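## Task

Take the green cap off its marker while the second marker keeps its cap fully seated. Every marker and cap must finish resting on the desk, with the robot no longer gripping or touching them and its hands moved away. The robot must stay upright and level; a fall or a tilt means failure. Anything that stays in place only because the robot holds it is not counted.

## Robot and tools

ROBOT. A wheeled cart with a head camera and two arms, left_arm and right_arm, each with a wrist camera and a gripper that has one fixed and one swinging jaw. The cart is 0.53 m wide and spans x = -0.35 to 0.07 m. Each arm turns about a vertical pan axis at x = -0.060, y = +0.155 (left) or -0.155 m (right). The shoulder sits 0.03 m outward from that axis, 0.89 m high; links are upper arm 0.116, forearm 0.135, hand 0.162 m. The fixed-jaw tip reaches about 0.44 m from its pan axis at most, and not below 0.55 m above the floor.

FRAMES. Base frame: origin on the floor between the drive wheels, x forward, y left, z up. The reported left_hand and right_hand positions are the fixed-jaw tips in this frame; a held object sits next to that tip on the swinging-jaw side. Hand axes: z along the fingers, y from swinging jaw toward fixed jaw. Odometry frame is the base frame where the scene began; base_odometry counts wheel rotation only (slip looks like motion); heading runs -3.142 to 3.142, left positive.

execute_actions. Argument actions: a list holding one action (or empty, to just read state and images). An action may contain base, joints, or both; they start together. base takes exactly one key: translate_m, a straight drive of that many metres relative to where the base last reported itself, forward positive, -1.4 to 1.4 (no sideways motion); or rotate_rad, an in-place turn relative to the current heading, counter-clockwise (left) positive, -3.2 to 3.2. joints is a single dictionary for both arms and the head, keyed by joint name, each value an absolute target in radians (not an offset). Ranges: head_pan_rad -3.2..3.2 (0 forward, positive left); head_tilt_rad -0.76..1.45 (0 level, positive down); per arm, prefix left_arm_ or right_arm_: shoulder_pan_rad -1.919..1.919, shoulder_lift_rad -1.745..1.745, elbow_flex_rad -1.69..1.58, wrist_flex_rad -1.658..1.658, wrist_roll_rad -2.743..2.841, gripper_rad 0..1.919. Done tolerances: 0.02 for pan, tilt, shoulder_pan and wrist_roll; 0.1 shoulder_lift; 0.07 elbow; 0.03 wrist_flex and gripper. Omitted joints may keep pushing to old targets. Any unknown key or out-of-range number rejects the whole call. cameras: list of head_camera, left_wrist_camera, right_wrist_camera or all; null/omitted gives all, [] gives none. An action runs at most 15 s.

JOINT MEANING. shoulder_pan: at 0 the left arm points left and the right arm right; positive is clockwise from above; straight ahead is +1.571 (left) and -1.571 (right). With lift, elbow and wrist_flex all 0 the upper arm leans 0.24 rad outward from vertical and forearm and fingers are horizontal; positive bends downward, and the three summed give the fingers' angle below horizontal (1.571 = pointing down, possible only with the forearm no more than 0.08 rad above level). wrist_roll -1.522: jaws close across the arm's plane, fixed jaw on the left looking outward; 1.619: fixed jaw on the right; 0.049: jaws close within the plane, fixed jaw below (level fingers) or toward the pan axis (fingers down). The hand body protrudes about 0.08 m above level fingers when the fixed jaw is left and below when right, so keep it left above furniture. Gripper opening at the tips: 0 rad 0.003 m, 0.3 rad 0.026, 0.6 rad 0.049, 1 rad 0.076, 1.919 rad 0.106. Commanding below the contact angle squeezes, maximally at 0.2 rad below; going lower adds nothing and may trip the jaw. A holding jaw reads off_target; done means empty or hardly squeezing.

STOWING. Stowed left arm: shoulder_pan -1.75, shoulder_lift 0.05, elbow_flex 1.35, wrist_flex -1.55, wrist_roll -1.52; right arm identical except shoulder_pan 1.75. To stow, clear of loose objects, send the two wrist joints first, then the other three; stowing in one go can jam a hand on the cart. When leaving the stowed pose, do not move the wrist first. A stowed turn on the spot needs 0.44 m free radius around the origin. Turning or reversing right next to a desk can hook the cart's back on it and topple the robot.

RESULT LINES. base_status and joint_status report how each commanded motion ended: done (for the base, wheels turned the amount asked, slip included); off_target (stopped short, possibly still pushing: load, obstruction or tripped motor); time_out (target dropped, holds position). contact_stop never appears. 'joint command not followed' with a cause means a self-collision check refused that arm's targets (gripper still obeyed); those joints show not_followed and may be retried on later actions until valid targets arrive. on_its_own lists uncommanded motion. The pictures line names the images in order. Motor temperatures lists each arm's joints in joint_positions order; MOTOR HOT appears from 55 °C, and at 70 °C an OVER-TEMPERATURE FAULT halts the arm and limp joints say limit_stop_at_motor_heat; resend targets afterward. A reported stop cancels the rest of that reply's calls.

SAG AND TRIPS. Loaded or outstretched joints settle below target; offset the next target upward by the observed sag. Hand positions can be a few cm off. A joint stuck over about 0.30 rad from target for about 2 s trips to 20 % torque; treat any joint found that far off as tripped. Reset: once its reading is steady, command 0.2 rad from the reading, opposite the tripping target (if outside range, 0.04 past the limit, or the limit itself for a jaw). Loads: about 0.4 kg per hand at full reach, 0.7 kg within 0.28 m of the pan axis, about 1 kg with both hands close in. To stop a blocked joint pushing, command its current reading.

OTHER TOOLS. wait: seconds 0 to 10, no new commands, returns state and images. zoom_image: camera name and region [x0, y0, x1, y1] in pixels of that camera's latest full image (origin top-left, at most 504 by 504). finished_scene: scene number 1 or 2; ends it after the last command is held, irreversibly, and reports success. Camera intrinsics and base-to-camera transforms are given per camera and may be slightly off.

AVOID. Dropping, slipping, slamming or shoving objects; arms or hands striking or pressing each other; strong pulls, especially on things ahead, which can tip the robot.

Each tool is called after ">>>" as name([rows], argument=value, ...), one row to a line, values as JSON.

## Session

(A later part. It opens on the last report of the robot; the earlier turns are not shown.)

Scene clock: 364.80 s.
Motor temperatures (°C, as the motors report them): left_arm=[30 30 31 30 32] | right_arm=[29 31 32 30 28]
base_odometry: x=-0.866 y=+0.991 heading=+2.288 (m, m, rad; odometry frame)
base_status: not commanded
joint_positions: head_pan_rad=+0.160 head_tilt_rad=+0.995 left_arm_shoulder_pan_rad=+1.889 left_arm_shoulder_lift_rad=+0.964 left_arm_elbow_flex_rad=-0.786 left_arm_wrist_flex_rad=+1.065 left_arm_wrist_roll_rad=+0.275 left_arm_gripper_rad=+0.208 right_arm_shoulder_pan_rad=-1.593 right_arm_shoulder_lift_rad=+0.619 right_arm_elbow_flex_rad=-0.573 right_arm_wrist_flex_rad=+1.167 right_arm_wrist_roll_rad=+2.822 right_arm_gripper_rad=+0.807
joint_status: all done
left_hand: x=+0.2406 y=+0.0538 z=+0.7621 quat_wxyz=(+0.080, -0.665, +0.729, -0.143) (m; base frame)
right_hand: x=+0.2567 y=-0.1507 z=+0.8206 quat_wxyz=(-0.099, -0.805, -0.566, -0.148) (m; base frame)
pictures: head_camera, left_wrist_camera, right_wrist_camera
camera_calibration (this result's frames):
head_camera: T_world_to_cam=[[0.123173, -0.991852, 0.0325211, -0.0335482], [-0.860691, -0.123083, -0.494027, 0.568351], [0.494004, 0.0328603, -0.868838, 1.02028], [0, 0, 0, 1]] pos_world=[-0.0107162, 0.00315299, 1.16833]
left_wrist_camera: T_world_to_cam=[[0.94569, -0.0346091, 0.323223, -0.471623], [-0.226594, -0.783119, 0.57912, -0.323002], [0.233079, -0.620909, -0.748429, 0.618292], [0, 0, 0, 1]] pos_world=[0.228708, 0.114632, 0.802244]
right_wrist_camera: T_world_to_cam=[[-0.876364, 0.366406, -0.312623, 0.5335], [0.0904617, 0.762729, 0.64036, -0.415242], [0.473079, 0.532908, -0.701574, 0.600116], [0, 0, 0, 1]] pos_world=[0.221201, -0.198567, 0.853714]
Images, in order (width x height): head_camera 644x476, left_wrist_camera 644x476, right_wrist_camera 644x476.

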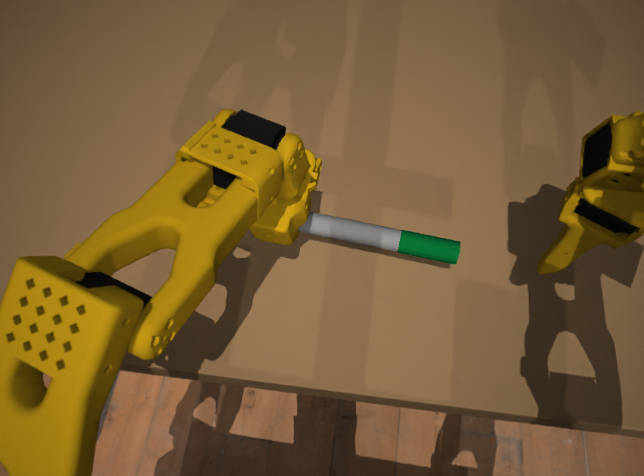

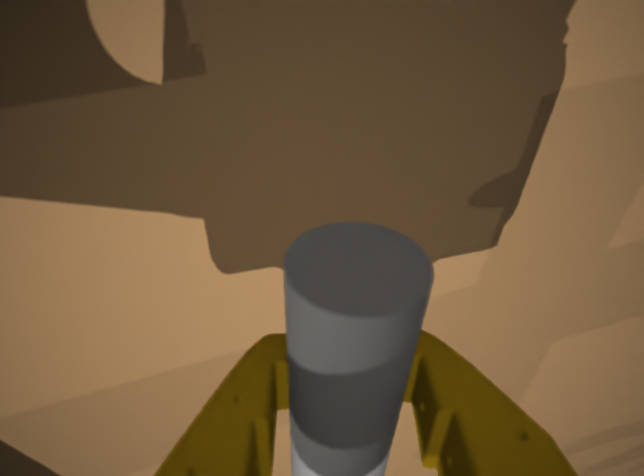

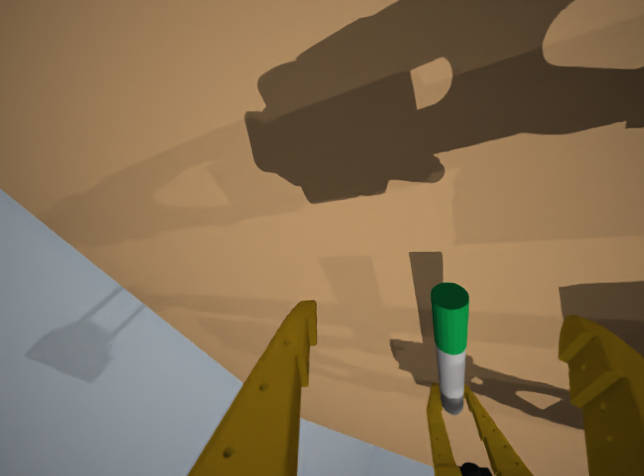

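>>> execute_actions([
  {"joints": {"right_arm_shoulder_pan_rad": -1.72, "right_arm_shoulder_lift_rad": 0.858, "right_arm_wrist_flex_rad": 1.01}},
])

Scene clock: 406.07 s.
Motor temperatures (°C, as the motors report them): left_arm=[30 30 31 30 32] | right_arm=[29 31 33 30 28]
base_odometry: x=-0.866 y=+0.991 heading=+2.288 (m, m, rad; odometry frame)
base_status: not commanded
joint_positions: head_pan_rad=+0.160 head_tilt_rad=+0.995 left_arm_shoulder_pan_rad=+1.889 left_arm_shoulder_lift_rad=+0.964 left_arm_elbow_flex_rad=-0.786 left_arm_wrist_flex_rad=+1.065 left_arm_wrist_roll_rad=+0.275 left_arm_gripper_rad=+0.208 right_arm_shoulder_pan_rad=-1.715 right_arm_shoulder_lift_rad=+0.879 right_arm_elbow_flex_rad=-0.573 right_arm_wrist_flex_rad=+1.018 right_arm_wrist_roll_rad=+2.822 right_arm_gripper_rad=+0.807
joint_status: all done
left_hand: x=+0.2406 y=+0.0538 z=+0.7621 quat_wxyz=(+0.080, -0.665, +0.729, -0.143) (m; base frame)
right_hand: x=+0.2488 y=-0.1131 z=+0.7548 quat_wxyz=(-0.062, -0.776, -0.619, -0.106) (m; base frame)
pictures: head_camera, left_wrist_camera, right_wrist_camera
camera_calibration (this result's frames):
head_camera: T_world_to_cam=[[0.123171, -0.991852, 0.0325211, -0.0335482], [-0.860691, -0.123082, -0.494027, 0.568351], [0.494004, 0.0328594, -0.868838, 1.02028], [0, 0, 0, 1]] pos_world=[-0.0107162, 0.00315292, 1.16833]
left_wrist_camera: T_world_to_cam=[[0.94569, -0.0346091, 0.323223, -0.471623], [-0.226594, -0.783119, 0.57912, -0.323002], [0.233079, -0.620909, -0.748429, 0.618292], [0, 0, 0, 1]] pos_world=[0.228708, 0.114632, 0.802244]
right_wrist_camera: T_world_to_cam=[[-0.9431, 0.253599, -0.215058, 0.422498], [0.0667987, 0.778086, 0.624596, -0.381525], [0.325731, 0.574691, -0.750753, 0.616226], [0, 0, 0, 1]] pos_world=[0.223219, -0.164425, 0.791794]
Images, in order (width x height): head_camera 644x476, left_wrist_camera 644x476, right_wrist_camera 644x476.

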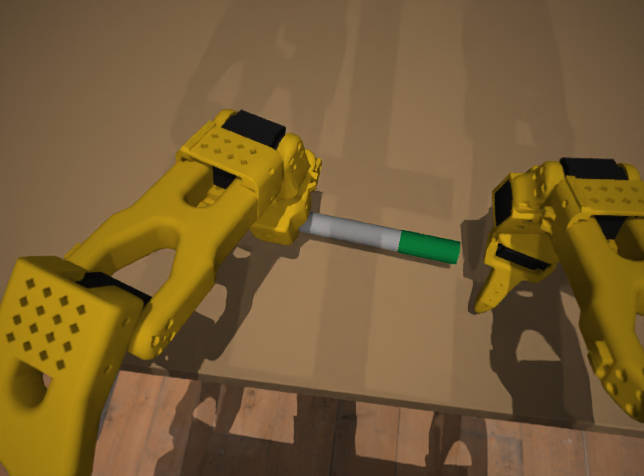

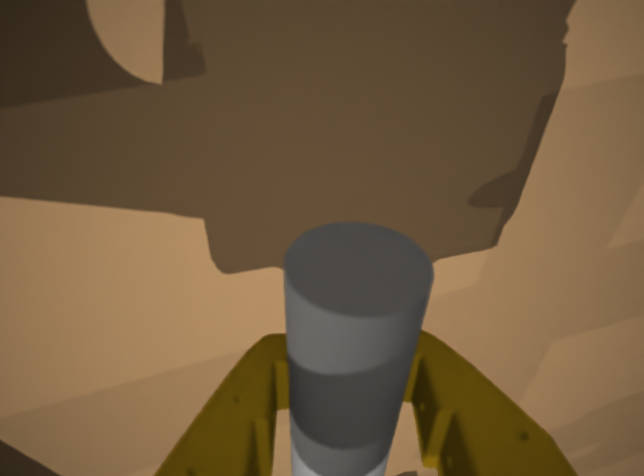

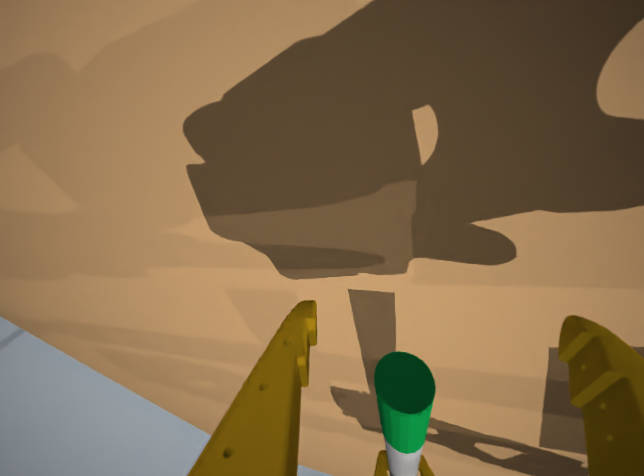

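>>> zoom_image(camera="right_wrist_camera", region=[250, 280, 610, 476])

Region (250, 280, 610, 476) of right_wrist_camera's 644x476 image, scaled by 1.400; it fills the top 274 rows of this view, and the rest is white.

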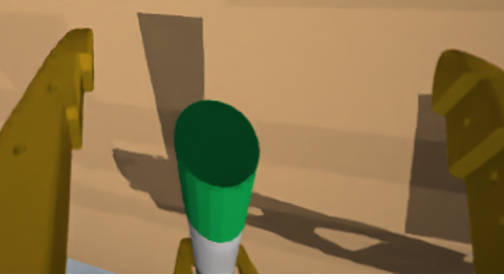

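>>> execute_actions([
  {"joints": {"right_arm_shoulder_pan_rad": -1.903, "right_arm_shoulder_lift_rad": 0.882, "right_arm_wrist_flex_rad": 0.947}},
])

Scene clock: 442.60 s.
Motor temperatures (°C, as the motors report them): left_arm=[30 30 31 30 32] | right_arm=[29 31 33 30 28]
base_odometry: x=-0.866 y=+0.991 heading=+2.288 (m, m, rad; odometry frame)
base_status: not commanded
joint_positions: head_pan_rad=+0.160 head_tilt_rad=+0.995 left_arm_shoulder_pan_rad=+1.889 left_arm_shoulder_lift_rad=+0.964 left_arm_elbow_flex_rad=-0.786 left_arm_wrist_flex_rad=+1.065 left_arm_wrist_roll_rad=+0.275 left_arm_gripper_rad=+0.208 right_arm_shoulder_pan_rad=-1.897 right_arm_shoulder_lift_rad=+0.902 right_arm_elbow_flex_rad=-0.573 right_arm_wrist_flex_rad=+0.957 right_arm_wrist_roll_rad=+2.822 right_arm_gripper_rad=+0.807
joint_status: all done
left_hand: x=+0.2406 y=+0.0538 z=+0.7621 quat_wxyz=(+0.080, -0.665, +0.729, -0.143) (m; base frame)
right_hand: x=+0.2419 y=-0.0558 z=+0.7513 quat_wxyz=(-0.060, -0.714, -0.685, -0.129) (m; base frame)
pictures: head_camera, left_wrist_camera, right_wrist_camera
camera_calibration (this result's frames):
head_camera: T_world_to_cam=[[0.123171, -0.991852, 0.0325211, -0.0335483], [-0.860691, -0.123081, -0.494027, 0.568351], [0.494004, 0.0328592, -0.868838, 1.02028], [0, 0, 0, 1]] pos_world=[-0.0107162, 0.00315291, 1.16833]
left_wrist_camera: T_world_to_cam=[[0.94569, -0.0346091, 0.323223, -0.471623], [-0.226594, -0.783119, 0.57912, -0.323002], [0.233079, -0.620909, -0.748429, 0.618292], [0, 0, 0, 1]] pos_world=[0.228708, 0.114632, 0.802244]
right_wrist_camera: T_world_to_cam=[[-0.965032, 0.0810376, -0.249293, 0.422078], [-0.0983659, 0.769567, 0.630944, -0.388772], [0.242978, 0.633403, -0.734685, 0.594119], [0, 0, 0, 1]] pos_world=[0.224719, -0.111335, 0.787005]
Images, in order (width x height): head_camera 644x476, left_wrist_camera 644x476, right_wrist_camera 644x476.

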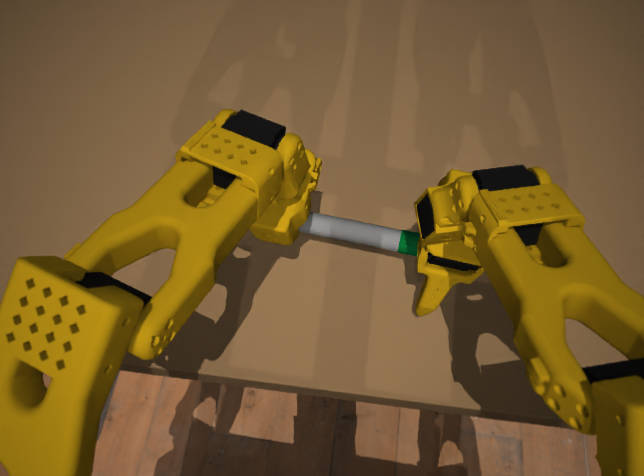

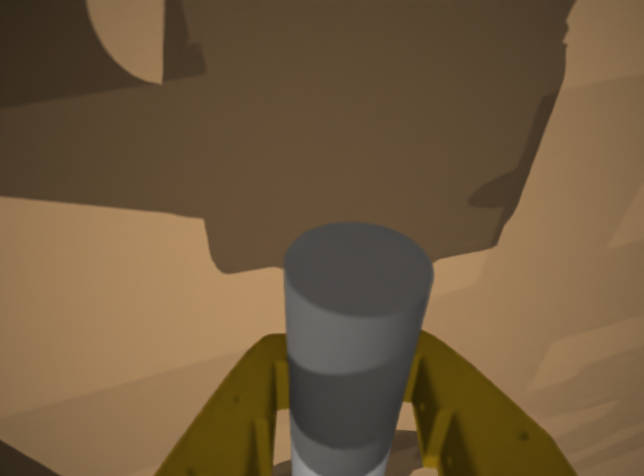

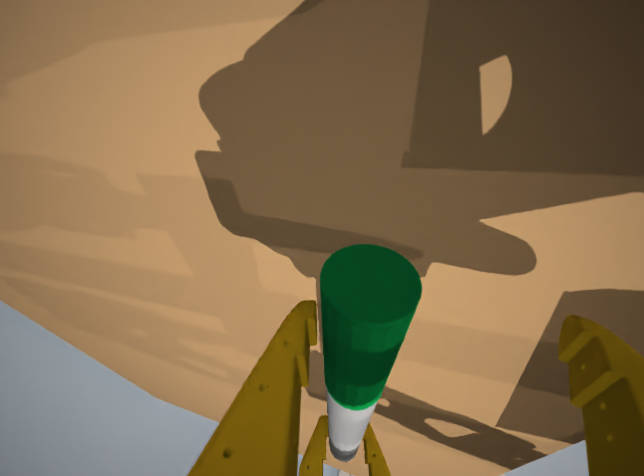

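>>> zoom_image(camera="right_wrist_camera", region=[240, 230, 520, 476])

Region (240, 230, 520, 476) of right_wrist_camera's 644x476 image, scaled by 1.800; it fills the top 443 rows of this view, and the rest is white.

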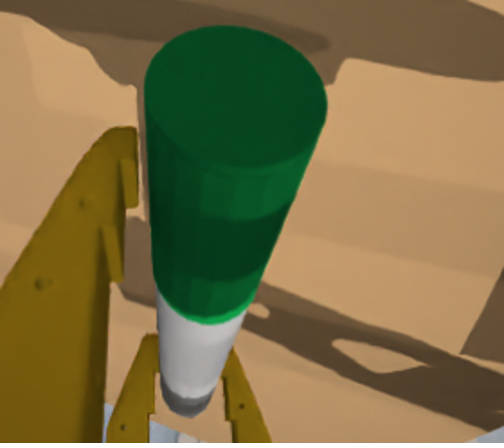

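>>> execute_actions([
  {"joints": {"right_arm_shoulder_lift_rad": 0.892, "right_arm_gripper_rad": 0.0, "left_arm_gripper_rad": 0.015}},
])

Scene clock: 456.60 s.
Motor temperatures (°C, as the motors report them): left_arm=[30 30 31 30 32] | right_arm=[29 31 33 30 28]
base_odometry: x=-0.866 y=+0.991 heading=+2.288 (m, m, rad; odometry frame)
base_status: not commanded
joint_positions: head_pan_rad=+0.160 head_tilt_rad=+0.995 left_arm_shoulder_pan_rad=+1.889 left_arm_shoulder_lift_rad=+0.964 left_arm_elbow_flex_rad=-0.788 left_arm_wrist_flex_rad=+1.065 left_arm_wrist_roll_rad=+0.275 left_arm_gripper_rad=+0.206 right_arm_shoulder_pan_rad=-1.897 right_arm_shoulder_lift_rad=+0.915 right_arm_elbow_flex_rad=-0.573 right_arm_wrist_flex_rad=+0.957 right_arm_wrist_roll_rad=+2.822 right_arm_gripper_rad=+0.169
joint_status: left_arm_gripper_rad off_target (ended at +0.206, target +0.015); right_arm_gripper_rad off_target (ended at +0.169, target +0.000); the others done
left_hand: x=+0.2408 y=+0.0537 z=+0.7624 quat_wxyz=(+0.081, -0.665, +0.729, -0.143) (m; base frame)
right_hand: x=+0.2400 y=-0.0565 z=+0.7473 quat_wxyz=(-0.057, -0.715, -0.686, -0.123) (m; base frame)
pictures: head_camera, left_wrist_camera, right_wrist_camera
camera_calibration (this result's frames):
head_camera: T_world_to_cam=[[0.123155, -0.991854, 0.0325211, -0.033549], [-0.860693, -0.123067, -0.494027, 0.568351], [0.494005, 0.0328512, -0.868838, 1.02028], [0, 0, 0, 1]] pos_world=[-0.0107162, 0.00315232, 1.16833]
left_wrist_camera: T_world_to_cam=[[0.945218, -0.0344538, 0.324617, -0.47291], [-0.227438, -0.782841, 0.579165, -0.323014], [0.234169, -0.621267, -0.747791, 0.617657], [0, 0, 0, 1]] pos_world=[0.228902, 0.114568, 0.802471]
right_wrist_camera: T_world_to_cam=[[-0.968211, 0.0799616, -0.237008, 0.41084], [-0.0901288, 0.772354, 0.628765, -0.386162], [0.233331, 0.630139, -0.740596, 0.598628], [0, 0, 0, 1]] pos_world=[0.223297, -0.111816, 0.783519]
Images, in order (width x height): head_camera 644x476, left_wrist_camera 644x476, right_wrist_camera 644x476.

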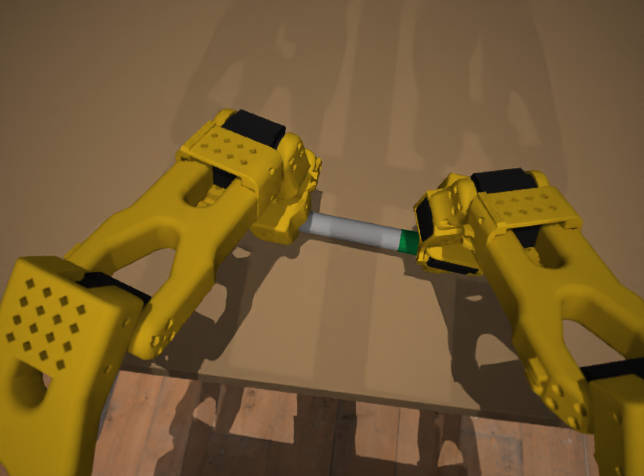

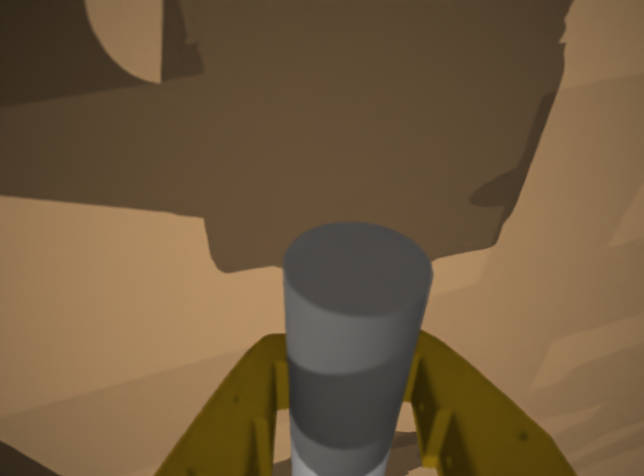

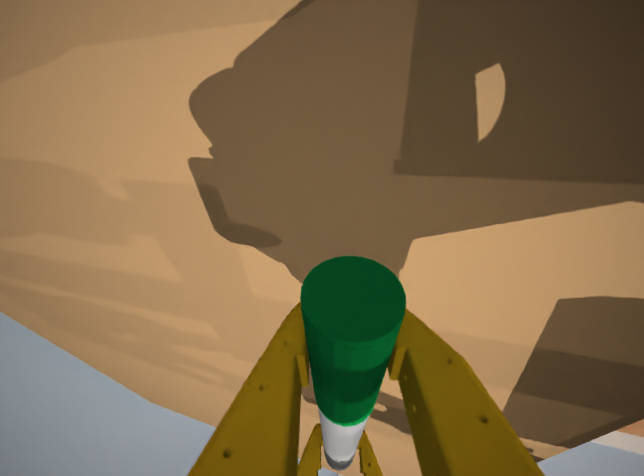

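>>> execute_actions([
  {"joints": {"left_arm_shoulder_pan_rad": 1.79, "right_arm_shoulder_pan_rad": -1.80}},
])

Scene clock: 459.63 s.
Motor temperatures (°C, as the motors report them): left_arm=[30 30 31 30 32] | right_arm=[29 31 33 30 28]
base_odometry: x=-0.866 y=+0.991 heading=+2.288 (m, m, rad; odometry frame)
base_status: not commanded
joint_positions: head_pan_rad=+0.160 head_tilt_rad=+0.995 left_arm_shoulder_pan_rad=+1.798 left_arm_shoulder_lift_rad=+0.964 left_arm_elbow_flex_rad=-0.795 left_arm_wrist_flex_rad=+1.065 left_arm_wrist_roll_rad=+0.275 left_arm_gripper_rad=+0.206 right_arm_shoulder_pan_rad=-1.805 right_arm_shoulder_lift_rad=+0.915 right_arm_elbow_flex_rad=-0.582 right_arm_wrist_flex_rad=+0.950 right_arm_wrist_roll_rad=+2.822 right_arm_gripper_rad=+0.169
joint_status: all done
left_hand: x=+0.2500 y=+0.0811 z=+0.7638 quat_wxyz=(+0.089, -0.697, +0.697, -0.143) (m; base frame)
right_hand: x=+0.2504 y=-0.0838 z=+0.7493 quat_wxyz=(-0.067, -0.745, -0.651, -0.127) (m; base frame)
pictures: head_camera, left_wrist_camera, right_wrist_camera
camera_calibration (this result's frames):
head_camera: T_world_to_cam=[[0.123151, -0.991855, 0.0325211, -0.0335492], [-0.860693, -0.123064, -0.494027, 0.568351], [0.494005, 0.0328492, -0.868838, 1.02028], [0, 0, 0, 1]] pos_world=[-0.0107162, 0.00315217, 1.16833]
left_wrist_camera: T_world_to_cam=[[0.942012, 0.0516844, 0.331577, -0.492613], [-0.160082, -0.799192, 0.579367, -0.316011], [0.294938, -0.59885, -0.744574, 0.614025], [0, 0, 0, 1]] pos_world=[0.232361, 0.140616, 0.803612]
right_wrist_camera: T_world_to_cam=[[-0.953126, 0.169479, -0.250655, 0.437532], [-0.028161, 0.775126, 0.631179, -0.382426], [0.301261, 0.608651, -0.73402, 0.591164], [0, 0, 0, 1]] pos_world=[0.228159, -0.137537, 0.784975]
Images, in order (width x height): head_camera 644x476, left_wrist_camera 644x476, right_wrist_camera 644x476.

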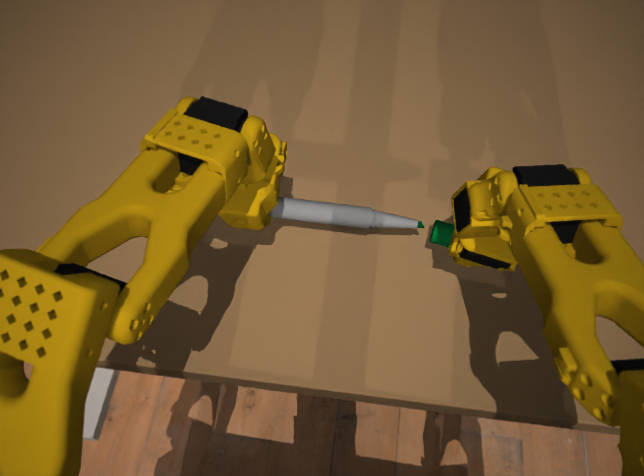

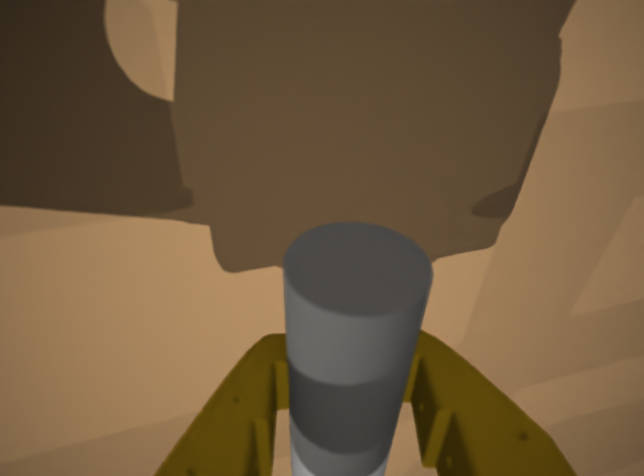

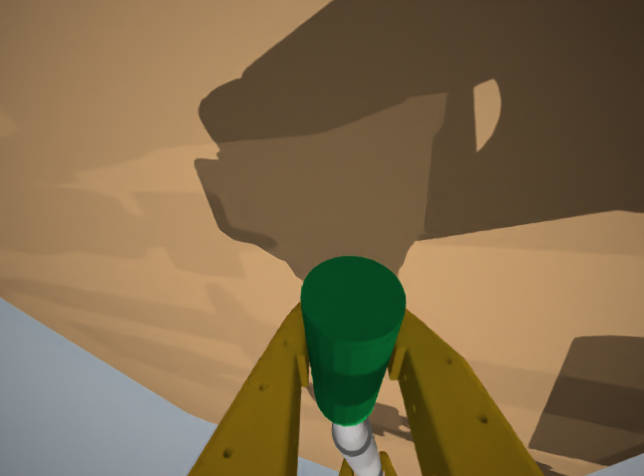

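>>> execute_actions([
  {"joints": {"left_arm_shoulder_pan_rad": 1.70, "right_arm_shoulder_pan_rad": -1.70, "left_arm_shoulder_lift_rad": 1.028, "right_arm_shoulder_lift_rad": 0.96}},
])

Scene clock: 484.47 s.
Motor temperatures (°C, as the motors report them): left_arm=[30 31 31 30 32] | right_arm=[29 31 33 30 28]
base_odometry: x=-0.866 y=+0.991 heading=+2.288 (m, m, rad; odometry frame)
base_status: not commanded
joint_positions: head_pan_rad=+0.160 head_tilt_rad=+0.995 left_arm_shoulder_pan_rad=+1.708 left_arm_shoulder_lift_rad=+1.057 left_arm_elbow_flex_rad=-0.795 left_arm_wrist_flex_rad=+1.065 left_arm_wrist_roll_rad=+0.275 left_arm_gripper_rad=+0.206 right_arm_shoulder_pan_rad=-1.707 right_arm_shoulder_lift_rad=+0.981 right_arm_elbow_flex_rad=-0.582 right_arm_wrist_flex_rad=+0.950 right_arm_wrist_roll_rad=+2.822 right_arm_gripper_rad=+0.169
joint_status: all done
left_hand: x=+0.2421 y=+0.1112 z=+0.7374 quat_wxyz=(+0.069, -0.732, +0.670, -0.100) (m; base frame)
right_hand: x=+0.2458 y=-0.1160 z=+0.7306 quat_wxyz=(-0.056, -0.779, -0.617, -0.095) (m; base frame)
pictures: head_camera, left_wrist_camera, right_wrist_camera
camera_calibration (this result's frames):
head_camera: T_world_to_cam=[[0.123151, -0.991855, 0.0325211, -0.0335492], [-0.860693, -0.123064, -0.494027, 0.568351], [0.494005, 0.032849, -0.868838, 1.02028], [0, 0, 0, 1]] pos_world=[-0.0107162, 0.00315216, 1.16833]
left_wrist_camera: T_world_to_cam=[[0.960249, 0.132928, 0.245461, -0.427946], [-0.0336712, -0.817759, 0.574575, -0.302906], [0.277105, -0.56, -0.780777, 0.641469], [0, 0, 0, 1]] pos_world=[0.222981, 0.168405, 0.779931]
right_wrist_camera: T_world_to_cam=[[-0.946381, 0.260106, -0.191595, 0.399627], [0.0888404, 0.779752, 0.619754, -0.36573], [0.310598, 0.569502, -0.76105, 0.61132], [0, 0, 0, 1]] pos_world=[0.220816, -0.166915, 0.768474]
Images, in order (width x height): head_camera 644x476, left_wrist_camera 644x476, right_wrist_camera 644x476.

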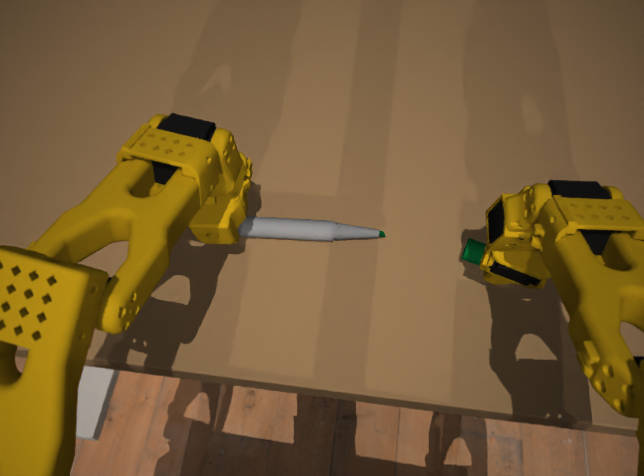

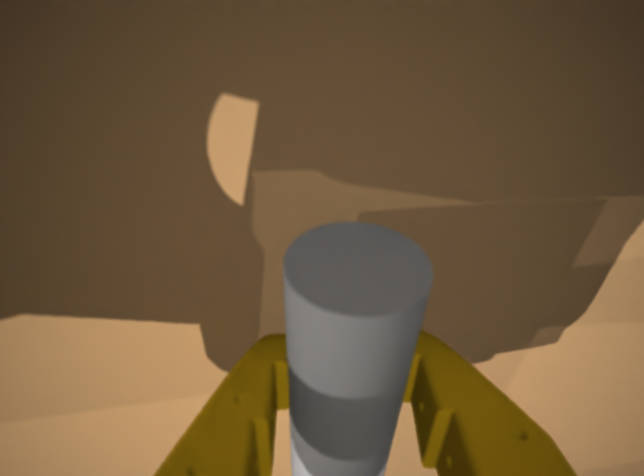

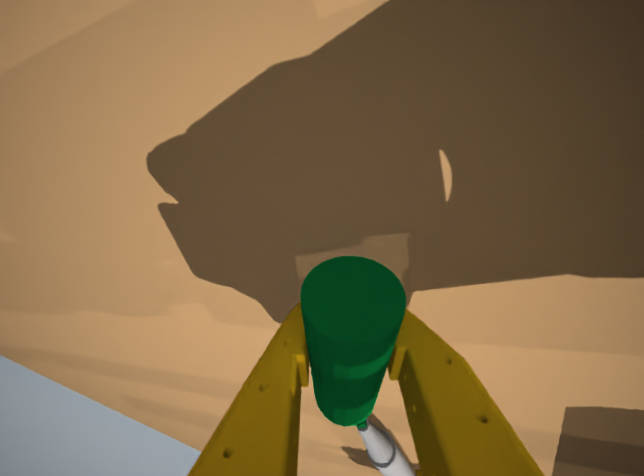

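>>> execute_actions([
  {"joints": {"left_arm_shoulder_lift_rad": 1.038, "right_arm_shoulder_lift_rad": 0.975}},
])

Scene clock: 487.53 s.
Motor temperatures (°C, as the motors report them): left_arm=[30 31 31 30 32] | right_arm=[29 31 33 30 28]
base_odometry: x=-0.866 y=+0.991 heading=+2.288 (m, m, rad; odometry frame)
base_status: not commanded
joint_positions: head_pan_rad=+0.160 head_tilt_rad=+0.995 left_arm_shoulder_pan_rad=+1.708 left_arm_shoulder_lift_rad=+1.064 left_arm_elbow_flex_rad=-0.795 left_arm_wrist_flex_rad=+1.065 left_arm_wrist_roll_rad=+0.275 left_arm_gripper_rad=+0.206 right_arm_shoulder_pan_rad=-1.707 right_arm_shoulder_lift_rad=+0.992 right_arm_elbow_flex_rad=-0.582 right_arm_wrist_flex_rad=+0.950 right_arm_wrist_roll_rad=+2.822 right_arm_gripper_rad=+0.169
joint_status: all done
left_hand: x=+0.2412 y=+0.1113 z=+0.7357 quat_wxyz=(+0.067, -0.733, +0.670, -0.098) (m; base frame)
right_hand: x=+0.2441 y=-0.1162 z=+0.7277 quat_wxyz=(-0.053, -0.780, -0.617, -0.090) (m; base frame)
pictures: head_camera, left_wrist_camera, right_wrist_camera
camera_calibration (this result's frames):
head_camera: T_world_to_cam=[[0.123151, -0.991855, 0.0325211, -0.0335492], [-0.860693, -0.123064, -0.494027, 0.568351], [0.494005, 0.0328491, -0.868838, 1.02028], [0, 0, 0, 1]] pos_world=[-0.0107162, 0.00315217, 1.16833]
left_wrist_camera: T_world_to_cam=[[0.961724, 0.132725, 0.239731, -0.422748], [-0.0301801, -0.81824, 0.574085, -0.302291], [0.272352, -0.559346, -0.782915, 0.64314], [0, 0, 0, 1]] pos_world=[0.222283, 0.168501, 0.77841]
right_wrist_camera: T_world_to_cam=[[-0.948367, 0.259834, -0.181894, 0.390855], [0.0954225, 0.780653, 0.617637, -0.363505], [0.30248, 0.56839, -0.76514, 0.614566], [0, 0, 0, 1]] pos_world=[0.219467, -0.1671, 0.765838]
Images, in order (width x height): head_camera 644x476, left_wrist_camera 644x476, right_wrist_camera 644x476.

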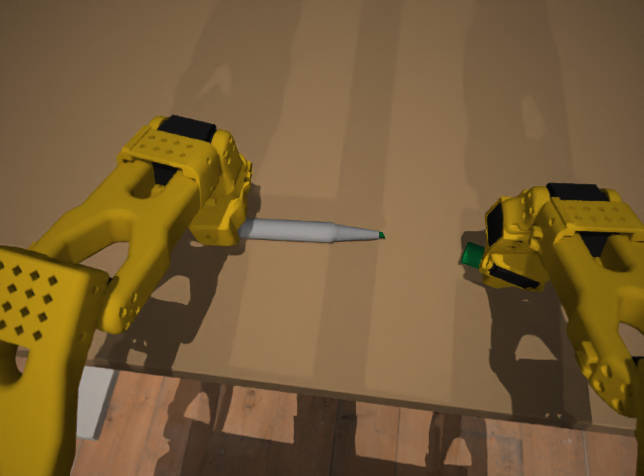

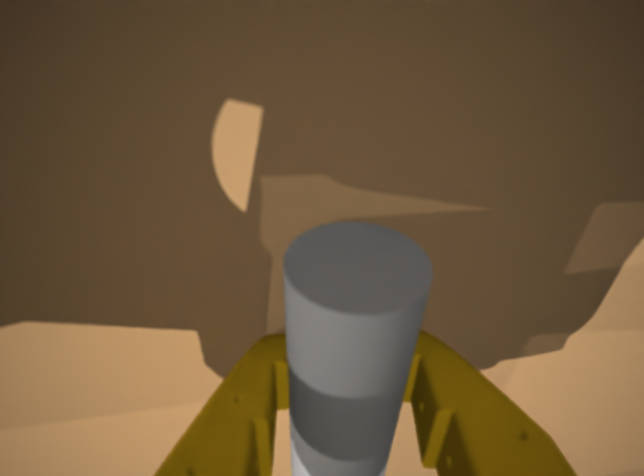

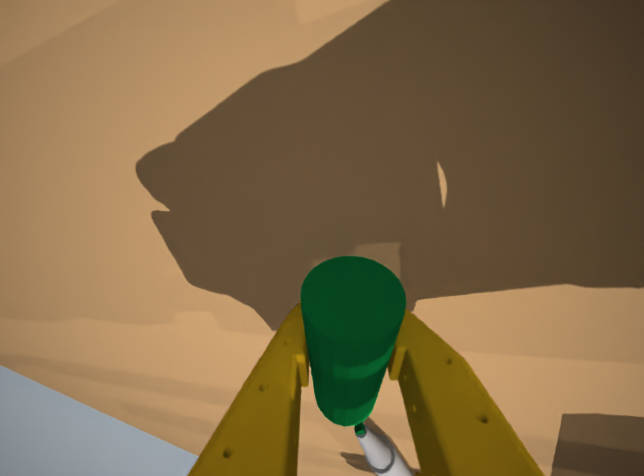

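>>> execute_actions([
  {"joints": {"left_arm_gripper_rad": 0.5, "right_arm_gripper_rad": 0.6, "right_arm_shoulder_lift_rad": 0.955}},
])

Scene clock: 496.37 s.
Motor temperatures (°C, as the motors report them): left_arm=[30 31 31 30 32] | right_arm=[29 31 33 30 28]
base_odometry: x=-0.866 y=+0.991 heading=+2.288 (m, m, rad; odometry frame)
base_status: not commanded
joint_positions: head_pan_rad=+0.160 head_tilt_rad=+0.995 left_arm_shoulder_pan_rad=+1.708 left_arm_shoulder_lift_rad=+1.065 left_arm_elbow_flex_rad=-0.795 left_arm_wrist_flex_rad=+1.065 left_arm_wrist_roll_rad=+0.275 left_arm_gripper_rad=+0.492 right_arm_shoulder_pan_rad=-1.704 right_arm_shoulder_lift_rad=+0.983 right_arm_elbow_flex_rad=-0.596 right_arm_wrist_flex_rad=+0.950 right_arm_wrist_roll_rad=+2.822 right_arm_gripper_rad=+0.589
joint_status: all done
left_hand: x=+0.2409 y=+0.1114 z=+0.7353 quat_wxyz=(+0.067, -0.733, +0.670, -0.097) (m; base frame)
right_hand: x=+0.2485 y=-0.1166 z=+0.7326 quat_wxyz=(-0.059, -0.780, -0.615, -0.100) (m; base frame)
pictures: head_camera, left_wrist_camera, right_wrist_camera
camera_calibration (this result's frames):
head_camera: T_world_to_cam=[[0.123151, -0.991855, 0.0325211, -0.0335492], [-0.860693, -0.123064, -0.494027, 0.568351], [0.494005, 0.0328491, -0.868838, 1.02028], [0, 0, 0, 1]] pos_world=[-0.0107162, 0.00315217, 1.16833]
left_wrist_camera: T_world_to_cam=[[0.962087, 0.132675, 0.238297, -0.421448], [-0.0293078, -0.81836, 0.573959, -0.302134], [0.271162, -0.559182, -0.783445, 0.643554], [0, 0, 0, 1]] pos_world=[0.222107, 0.168525, 0.778031]
right_wrist_camera: T_world_to_cam=[[-0.94318, 0.263329, -0.202653, 0.410323], [0.0836795, 0.778465, 0.622085, -0.367258], [0.321572, 0.56978, -0.756268, 0.60611], [0, 0, 0, 1]] pos_world=[0.222833, -0.167502, 0.770001]
Images, in order (width x height): head_camera 644x476, left_wrist_camera 644x476, right_wrist_camera 644x476.

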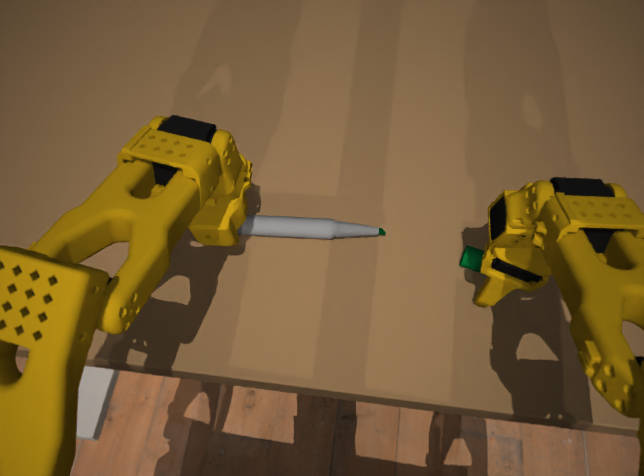

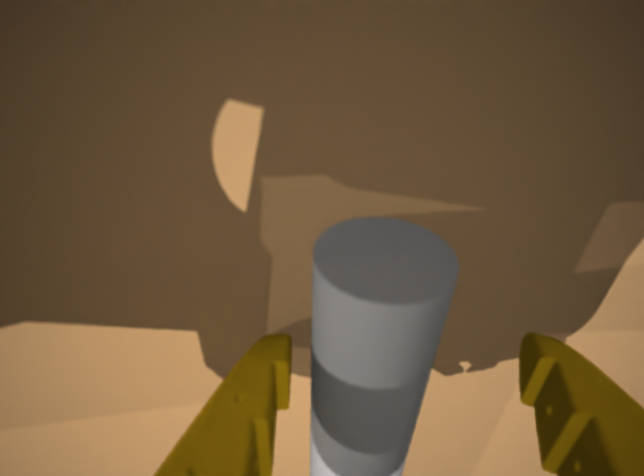

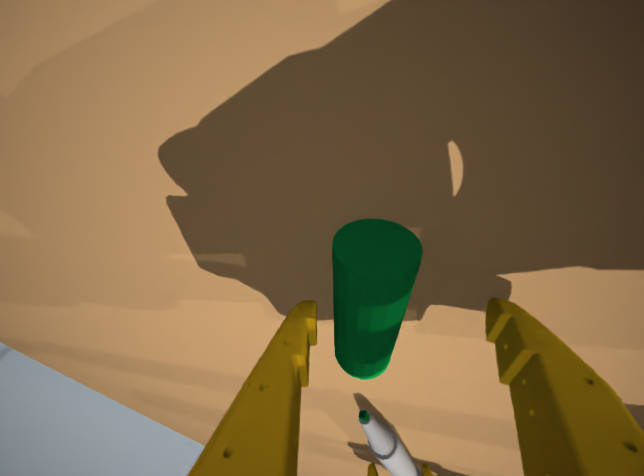

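>>> execute_actions([
  {"joints": {"left_arm_shoulder_lift_rad": 0.8, "left_arm_wrist_flex_rad": 1.145, "left_arm_gripper_rad": 0.65, "right_arm_shoulder_lift_rad": 0.72}},
])

Scene clock: 511.97 s.
Motor temperatures (°C, as the motors report them): left_arm=[30 31 31 30 32] | right_arm=[29 31 33 30 28]
base_odometry: x=-0.866 y=+0.991 heading=+2.288 (m, m, rad; odometry frame)
base_status: not commanded
joint_positions: head_pan_rad=+0.160 head_tilt_rad=+0.995 left_arm_shoulder_pan_rad=+1.708 left_arm_shoulder_lift_rad=+0.864 left_arm_elbow_flex_rad=-0.795 left_arm_wrist_flex_rad=+1.138 left_arm_wrist_roll_rad=+0.275 left_arm_gripper_rad=+0.642 right_arm_shoulder_pan_rad=-1.704 right_arm_shoulder_lift_rad=+0.785 right_arm_elbow_flex_rad=-0.596 right_arm_wrist_flex_rad=+0.950 right_arm_wrist_roll_rad=+2.822 right_arm_gripper_rad=+0.593
joint_status: all done
left_hand: x=+0.2559 y=+0.1093 z=+0.7890 quat_wxyz=(+0.103, -0.726, +0.664, -0.149) (m; base frame)
right_hand: x=+0.2745 y=-0.1131 z=+0.7908 quat_wxyz=(-0.109, -0.767, -0.605, -0.184) (m; base frame)
pictures: head_camera, left_wrist_camera, right_wrist_camera
camera_calibration (this result's frames):
head_camera: T_world_to_cam=[[0.123151, -0.991855, 0.0325211, -0.0335492], [-0.860693, -0.123064, -0.494027, 0.568351], [0.494005, 0.032849, -0.868838, 1.02028], [0, 0, 0, 1]] pos_world=[-0.0107162, 0.00315216, 1.16833]
left_wrist_camera: T_world_to_cam=[[0.924615, 0.137835, 0.355091, -0.531472], [-0.102168, -0.808327, 0.5798, -0.321279], [0.366946, -0.572371, -0.733309, 0.617823], [0, 0, 0, 1]] pos_world=[0.231874, 0.16718, 0.828053]
right_wrist_camera: T_world_to_cam=[[-0.886284, 0.27094, -0.375622, 0.567805], [-0.0411401, 0.761768, 0.646542, -0.395372], [0.461311, 0.588473, -0.663996, 0.530615], [0, 0, 0, 1]] pos_world=[0.242192, -0.164912, 0.821231]
Images, in order (width x height): head_camera 644x476, left_wrist_camera 644x476, right_wrist_camera 644x476.

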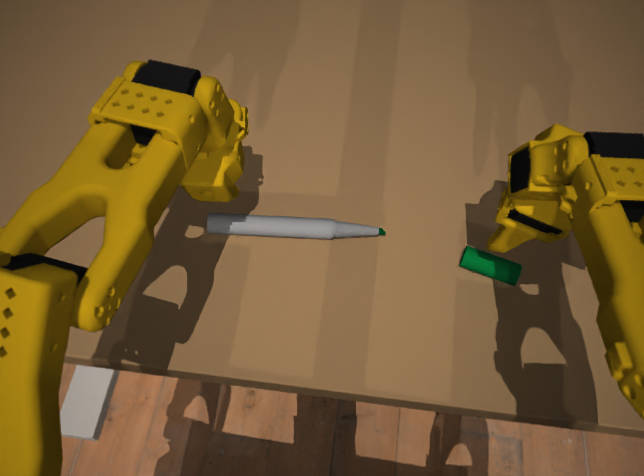

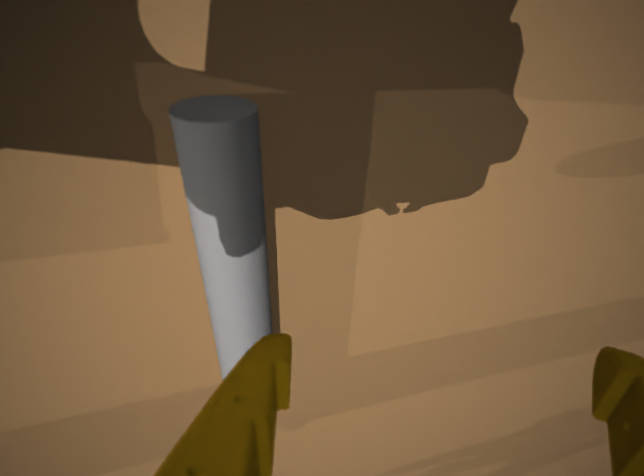

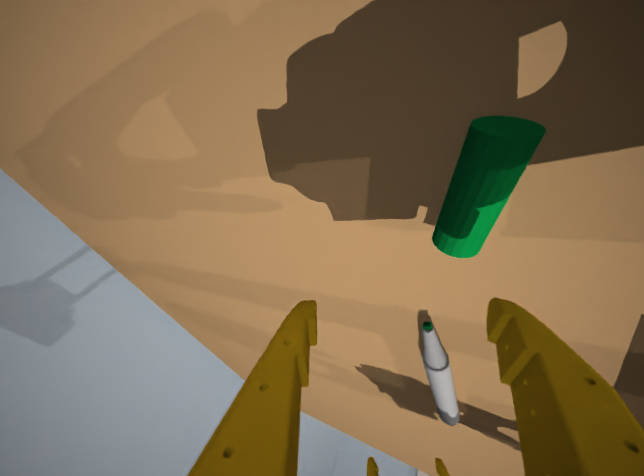

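>>> execute_actions([
  {"base": {"translate_m": -0.3}, "joints": {"left_arm_shoulder_lift_rad": 0.35, "right_arm_shoulder_lift_rad": 0.35, "head_pan_rad": -0.25, "head_tilt_rad": 0.7}},
])

Scene clock: 516.60 s.
Motor temperatures (°C, as the motors report them): left_arm=[30 31 31 30 32] | right_arm=[29 31 33 30 28]
base_odometry: x=-0.669 y=+0.765 heading=+2.288 (m, m, rad; odometry frame)
base_status: done
joint_positions: head_pan_rad=-0.240 head_tilt_rad=+0.714 left_arm_shoulder_pan_rad=+1.708 left_arm_shoulder_lift_rad=+0.405 left_arm_elbow_flex_rad=-0.795 left_arm_wrist_flex_rad=+1.141 left_arm_wrist_roll_rad=+0.275 left_arm_gripper_rad=+0.642 right_arm_shoulder_pan_rad=-1.704 right_arm_shoulder_lift_rad=+0.409 right_arm_elbow_flex_rad=-0.596 right_arm_wrist_flex_rad=+0.950 right_arm_wrist_roll_rad=+2.822 right_arm_gripper_rad=+0.593
joint_status: all done
left_hand: x=+0.2720 y=+0.1071 z=+0.9274 quat_wxyz=(+0.226, -0.677, +0.619, -0.328) (m; base frame)
right_hand: x=+0.2908 y=-0.1109 z=+0.9106 quat_wxyz=(-0.200, -0.722, -0.569, -0.338) (m; base frame)
pictures: head_camera, left_wrist_camera, right_wrist_camera
camera_calibration (this result's frames):
head_camera: T_world_to_cam=[[-0.280227, -0.959701, 0.0211492, -0.0394189], [-0.674527, 0.181187, -0.715671, 0.832213], [0.682998, -0.214816, -0.698118, 0.832664], [0, 0, 0, 1]] pos_world=[-0.0184034, -0.00974671, 1.17772]
left_wrist_camera: T_world_to_cam=[[0.679181, 0.171628, 0.713622, -0.864559], [-0.355807, -0.773404, 0.524641, -0.285238], [0.641961, -0.610238, -0.464215, 0.391786], [0, 0, 0, 1]] pos_world=[0.234191, 0.166861, 0.948488]
right_wrist_camera: T_world_to_cam=[[-0.691348, 0.297017, -0.65865, 0.830591], [-0.280518, 0.729746, 0.623522, -0.386776], [0.665844, 0.615834, -0.42119, 0.323785], [0, 0, 0, 1]] pos_world=[0.250139, -0.163849, 0.924607]
Images, in order (width x height): head_camera 644x476, left_wrist_camera 644x476, right_wrist_camera 644x476.

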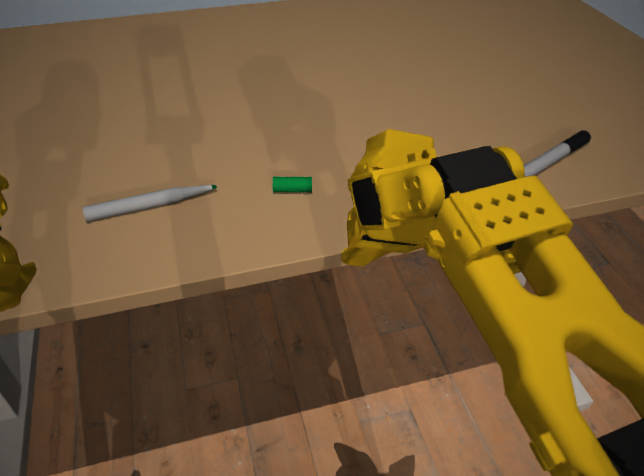

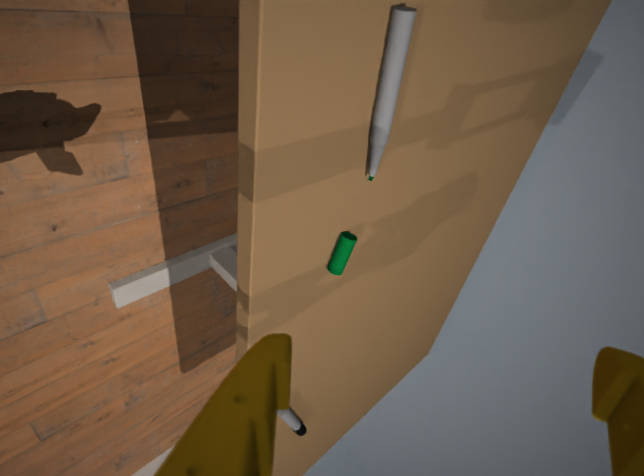

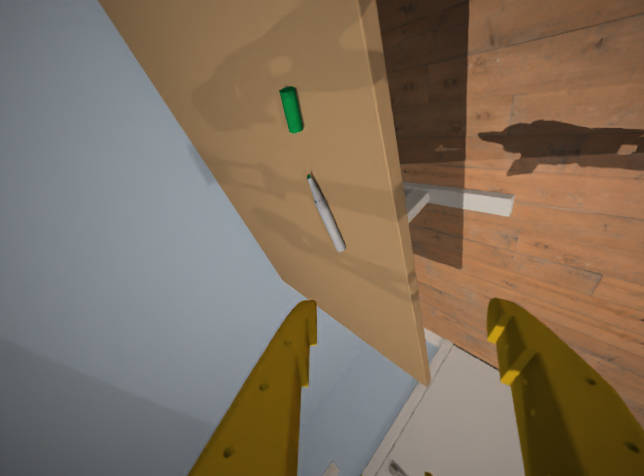

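The green cap is off and separated from its marker. Both are resting on the desk, the black-capped marker is still capped and untouched, and the robot has backed clear.

>>> finished_scene(scene=2)

The scene is finished: the task was done.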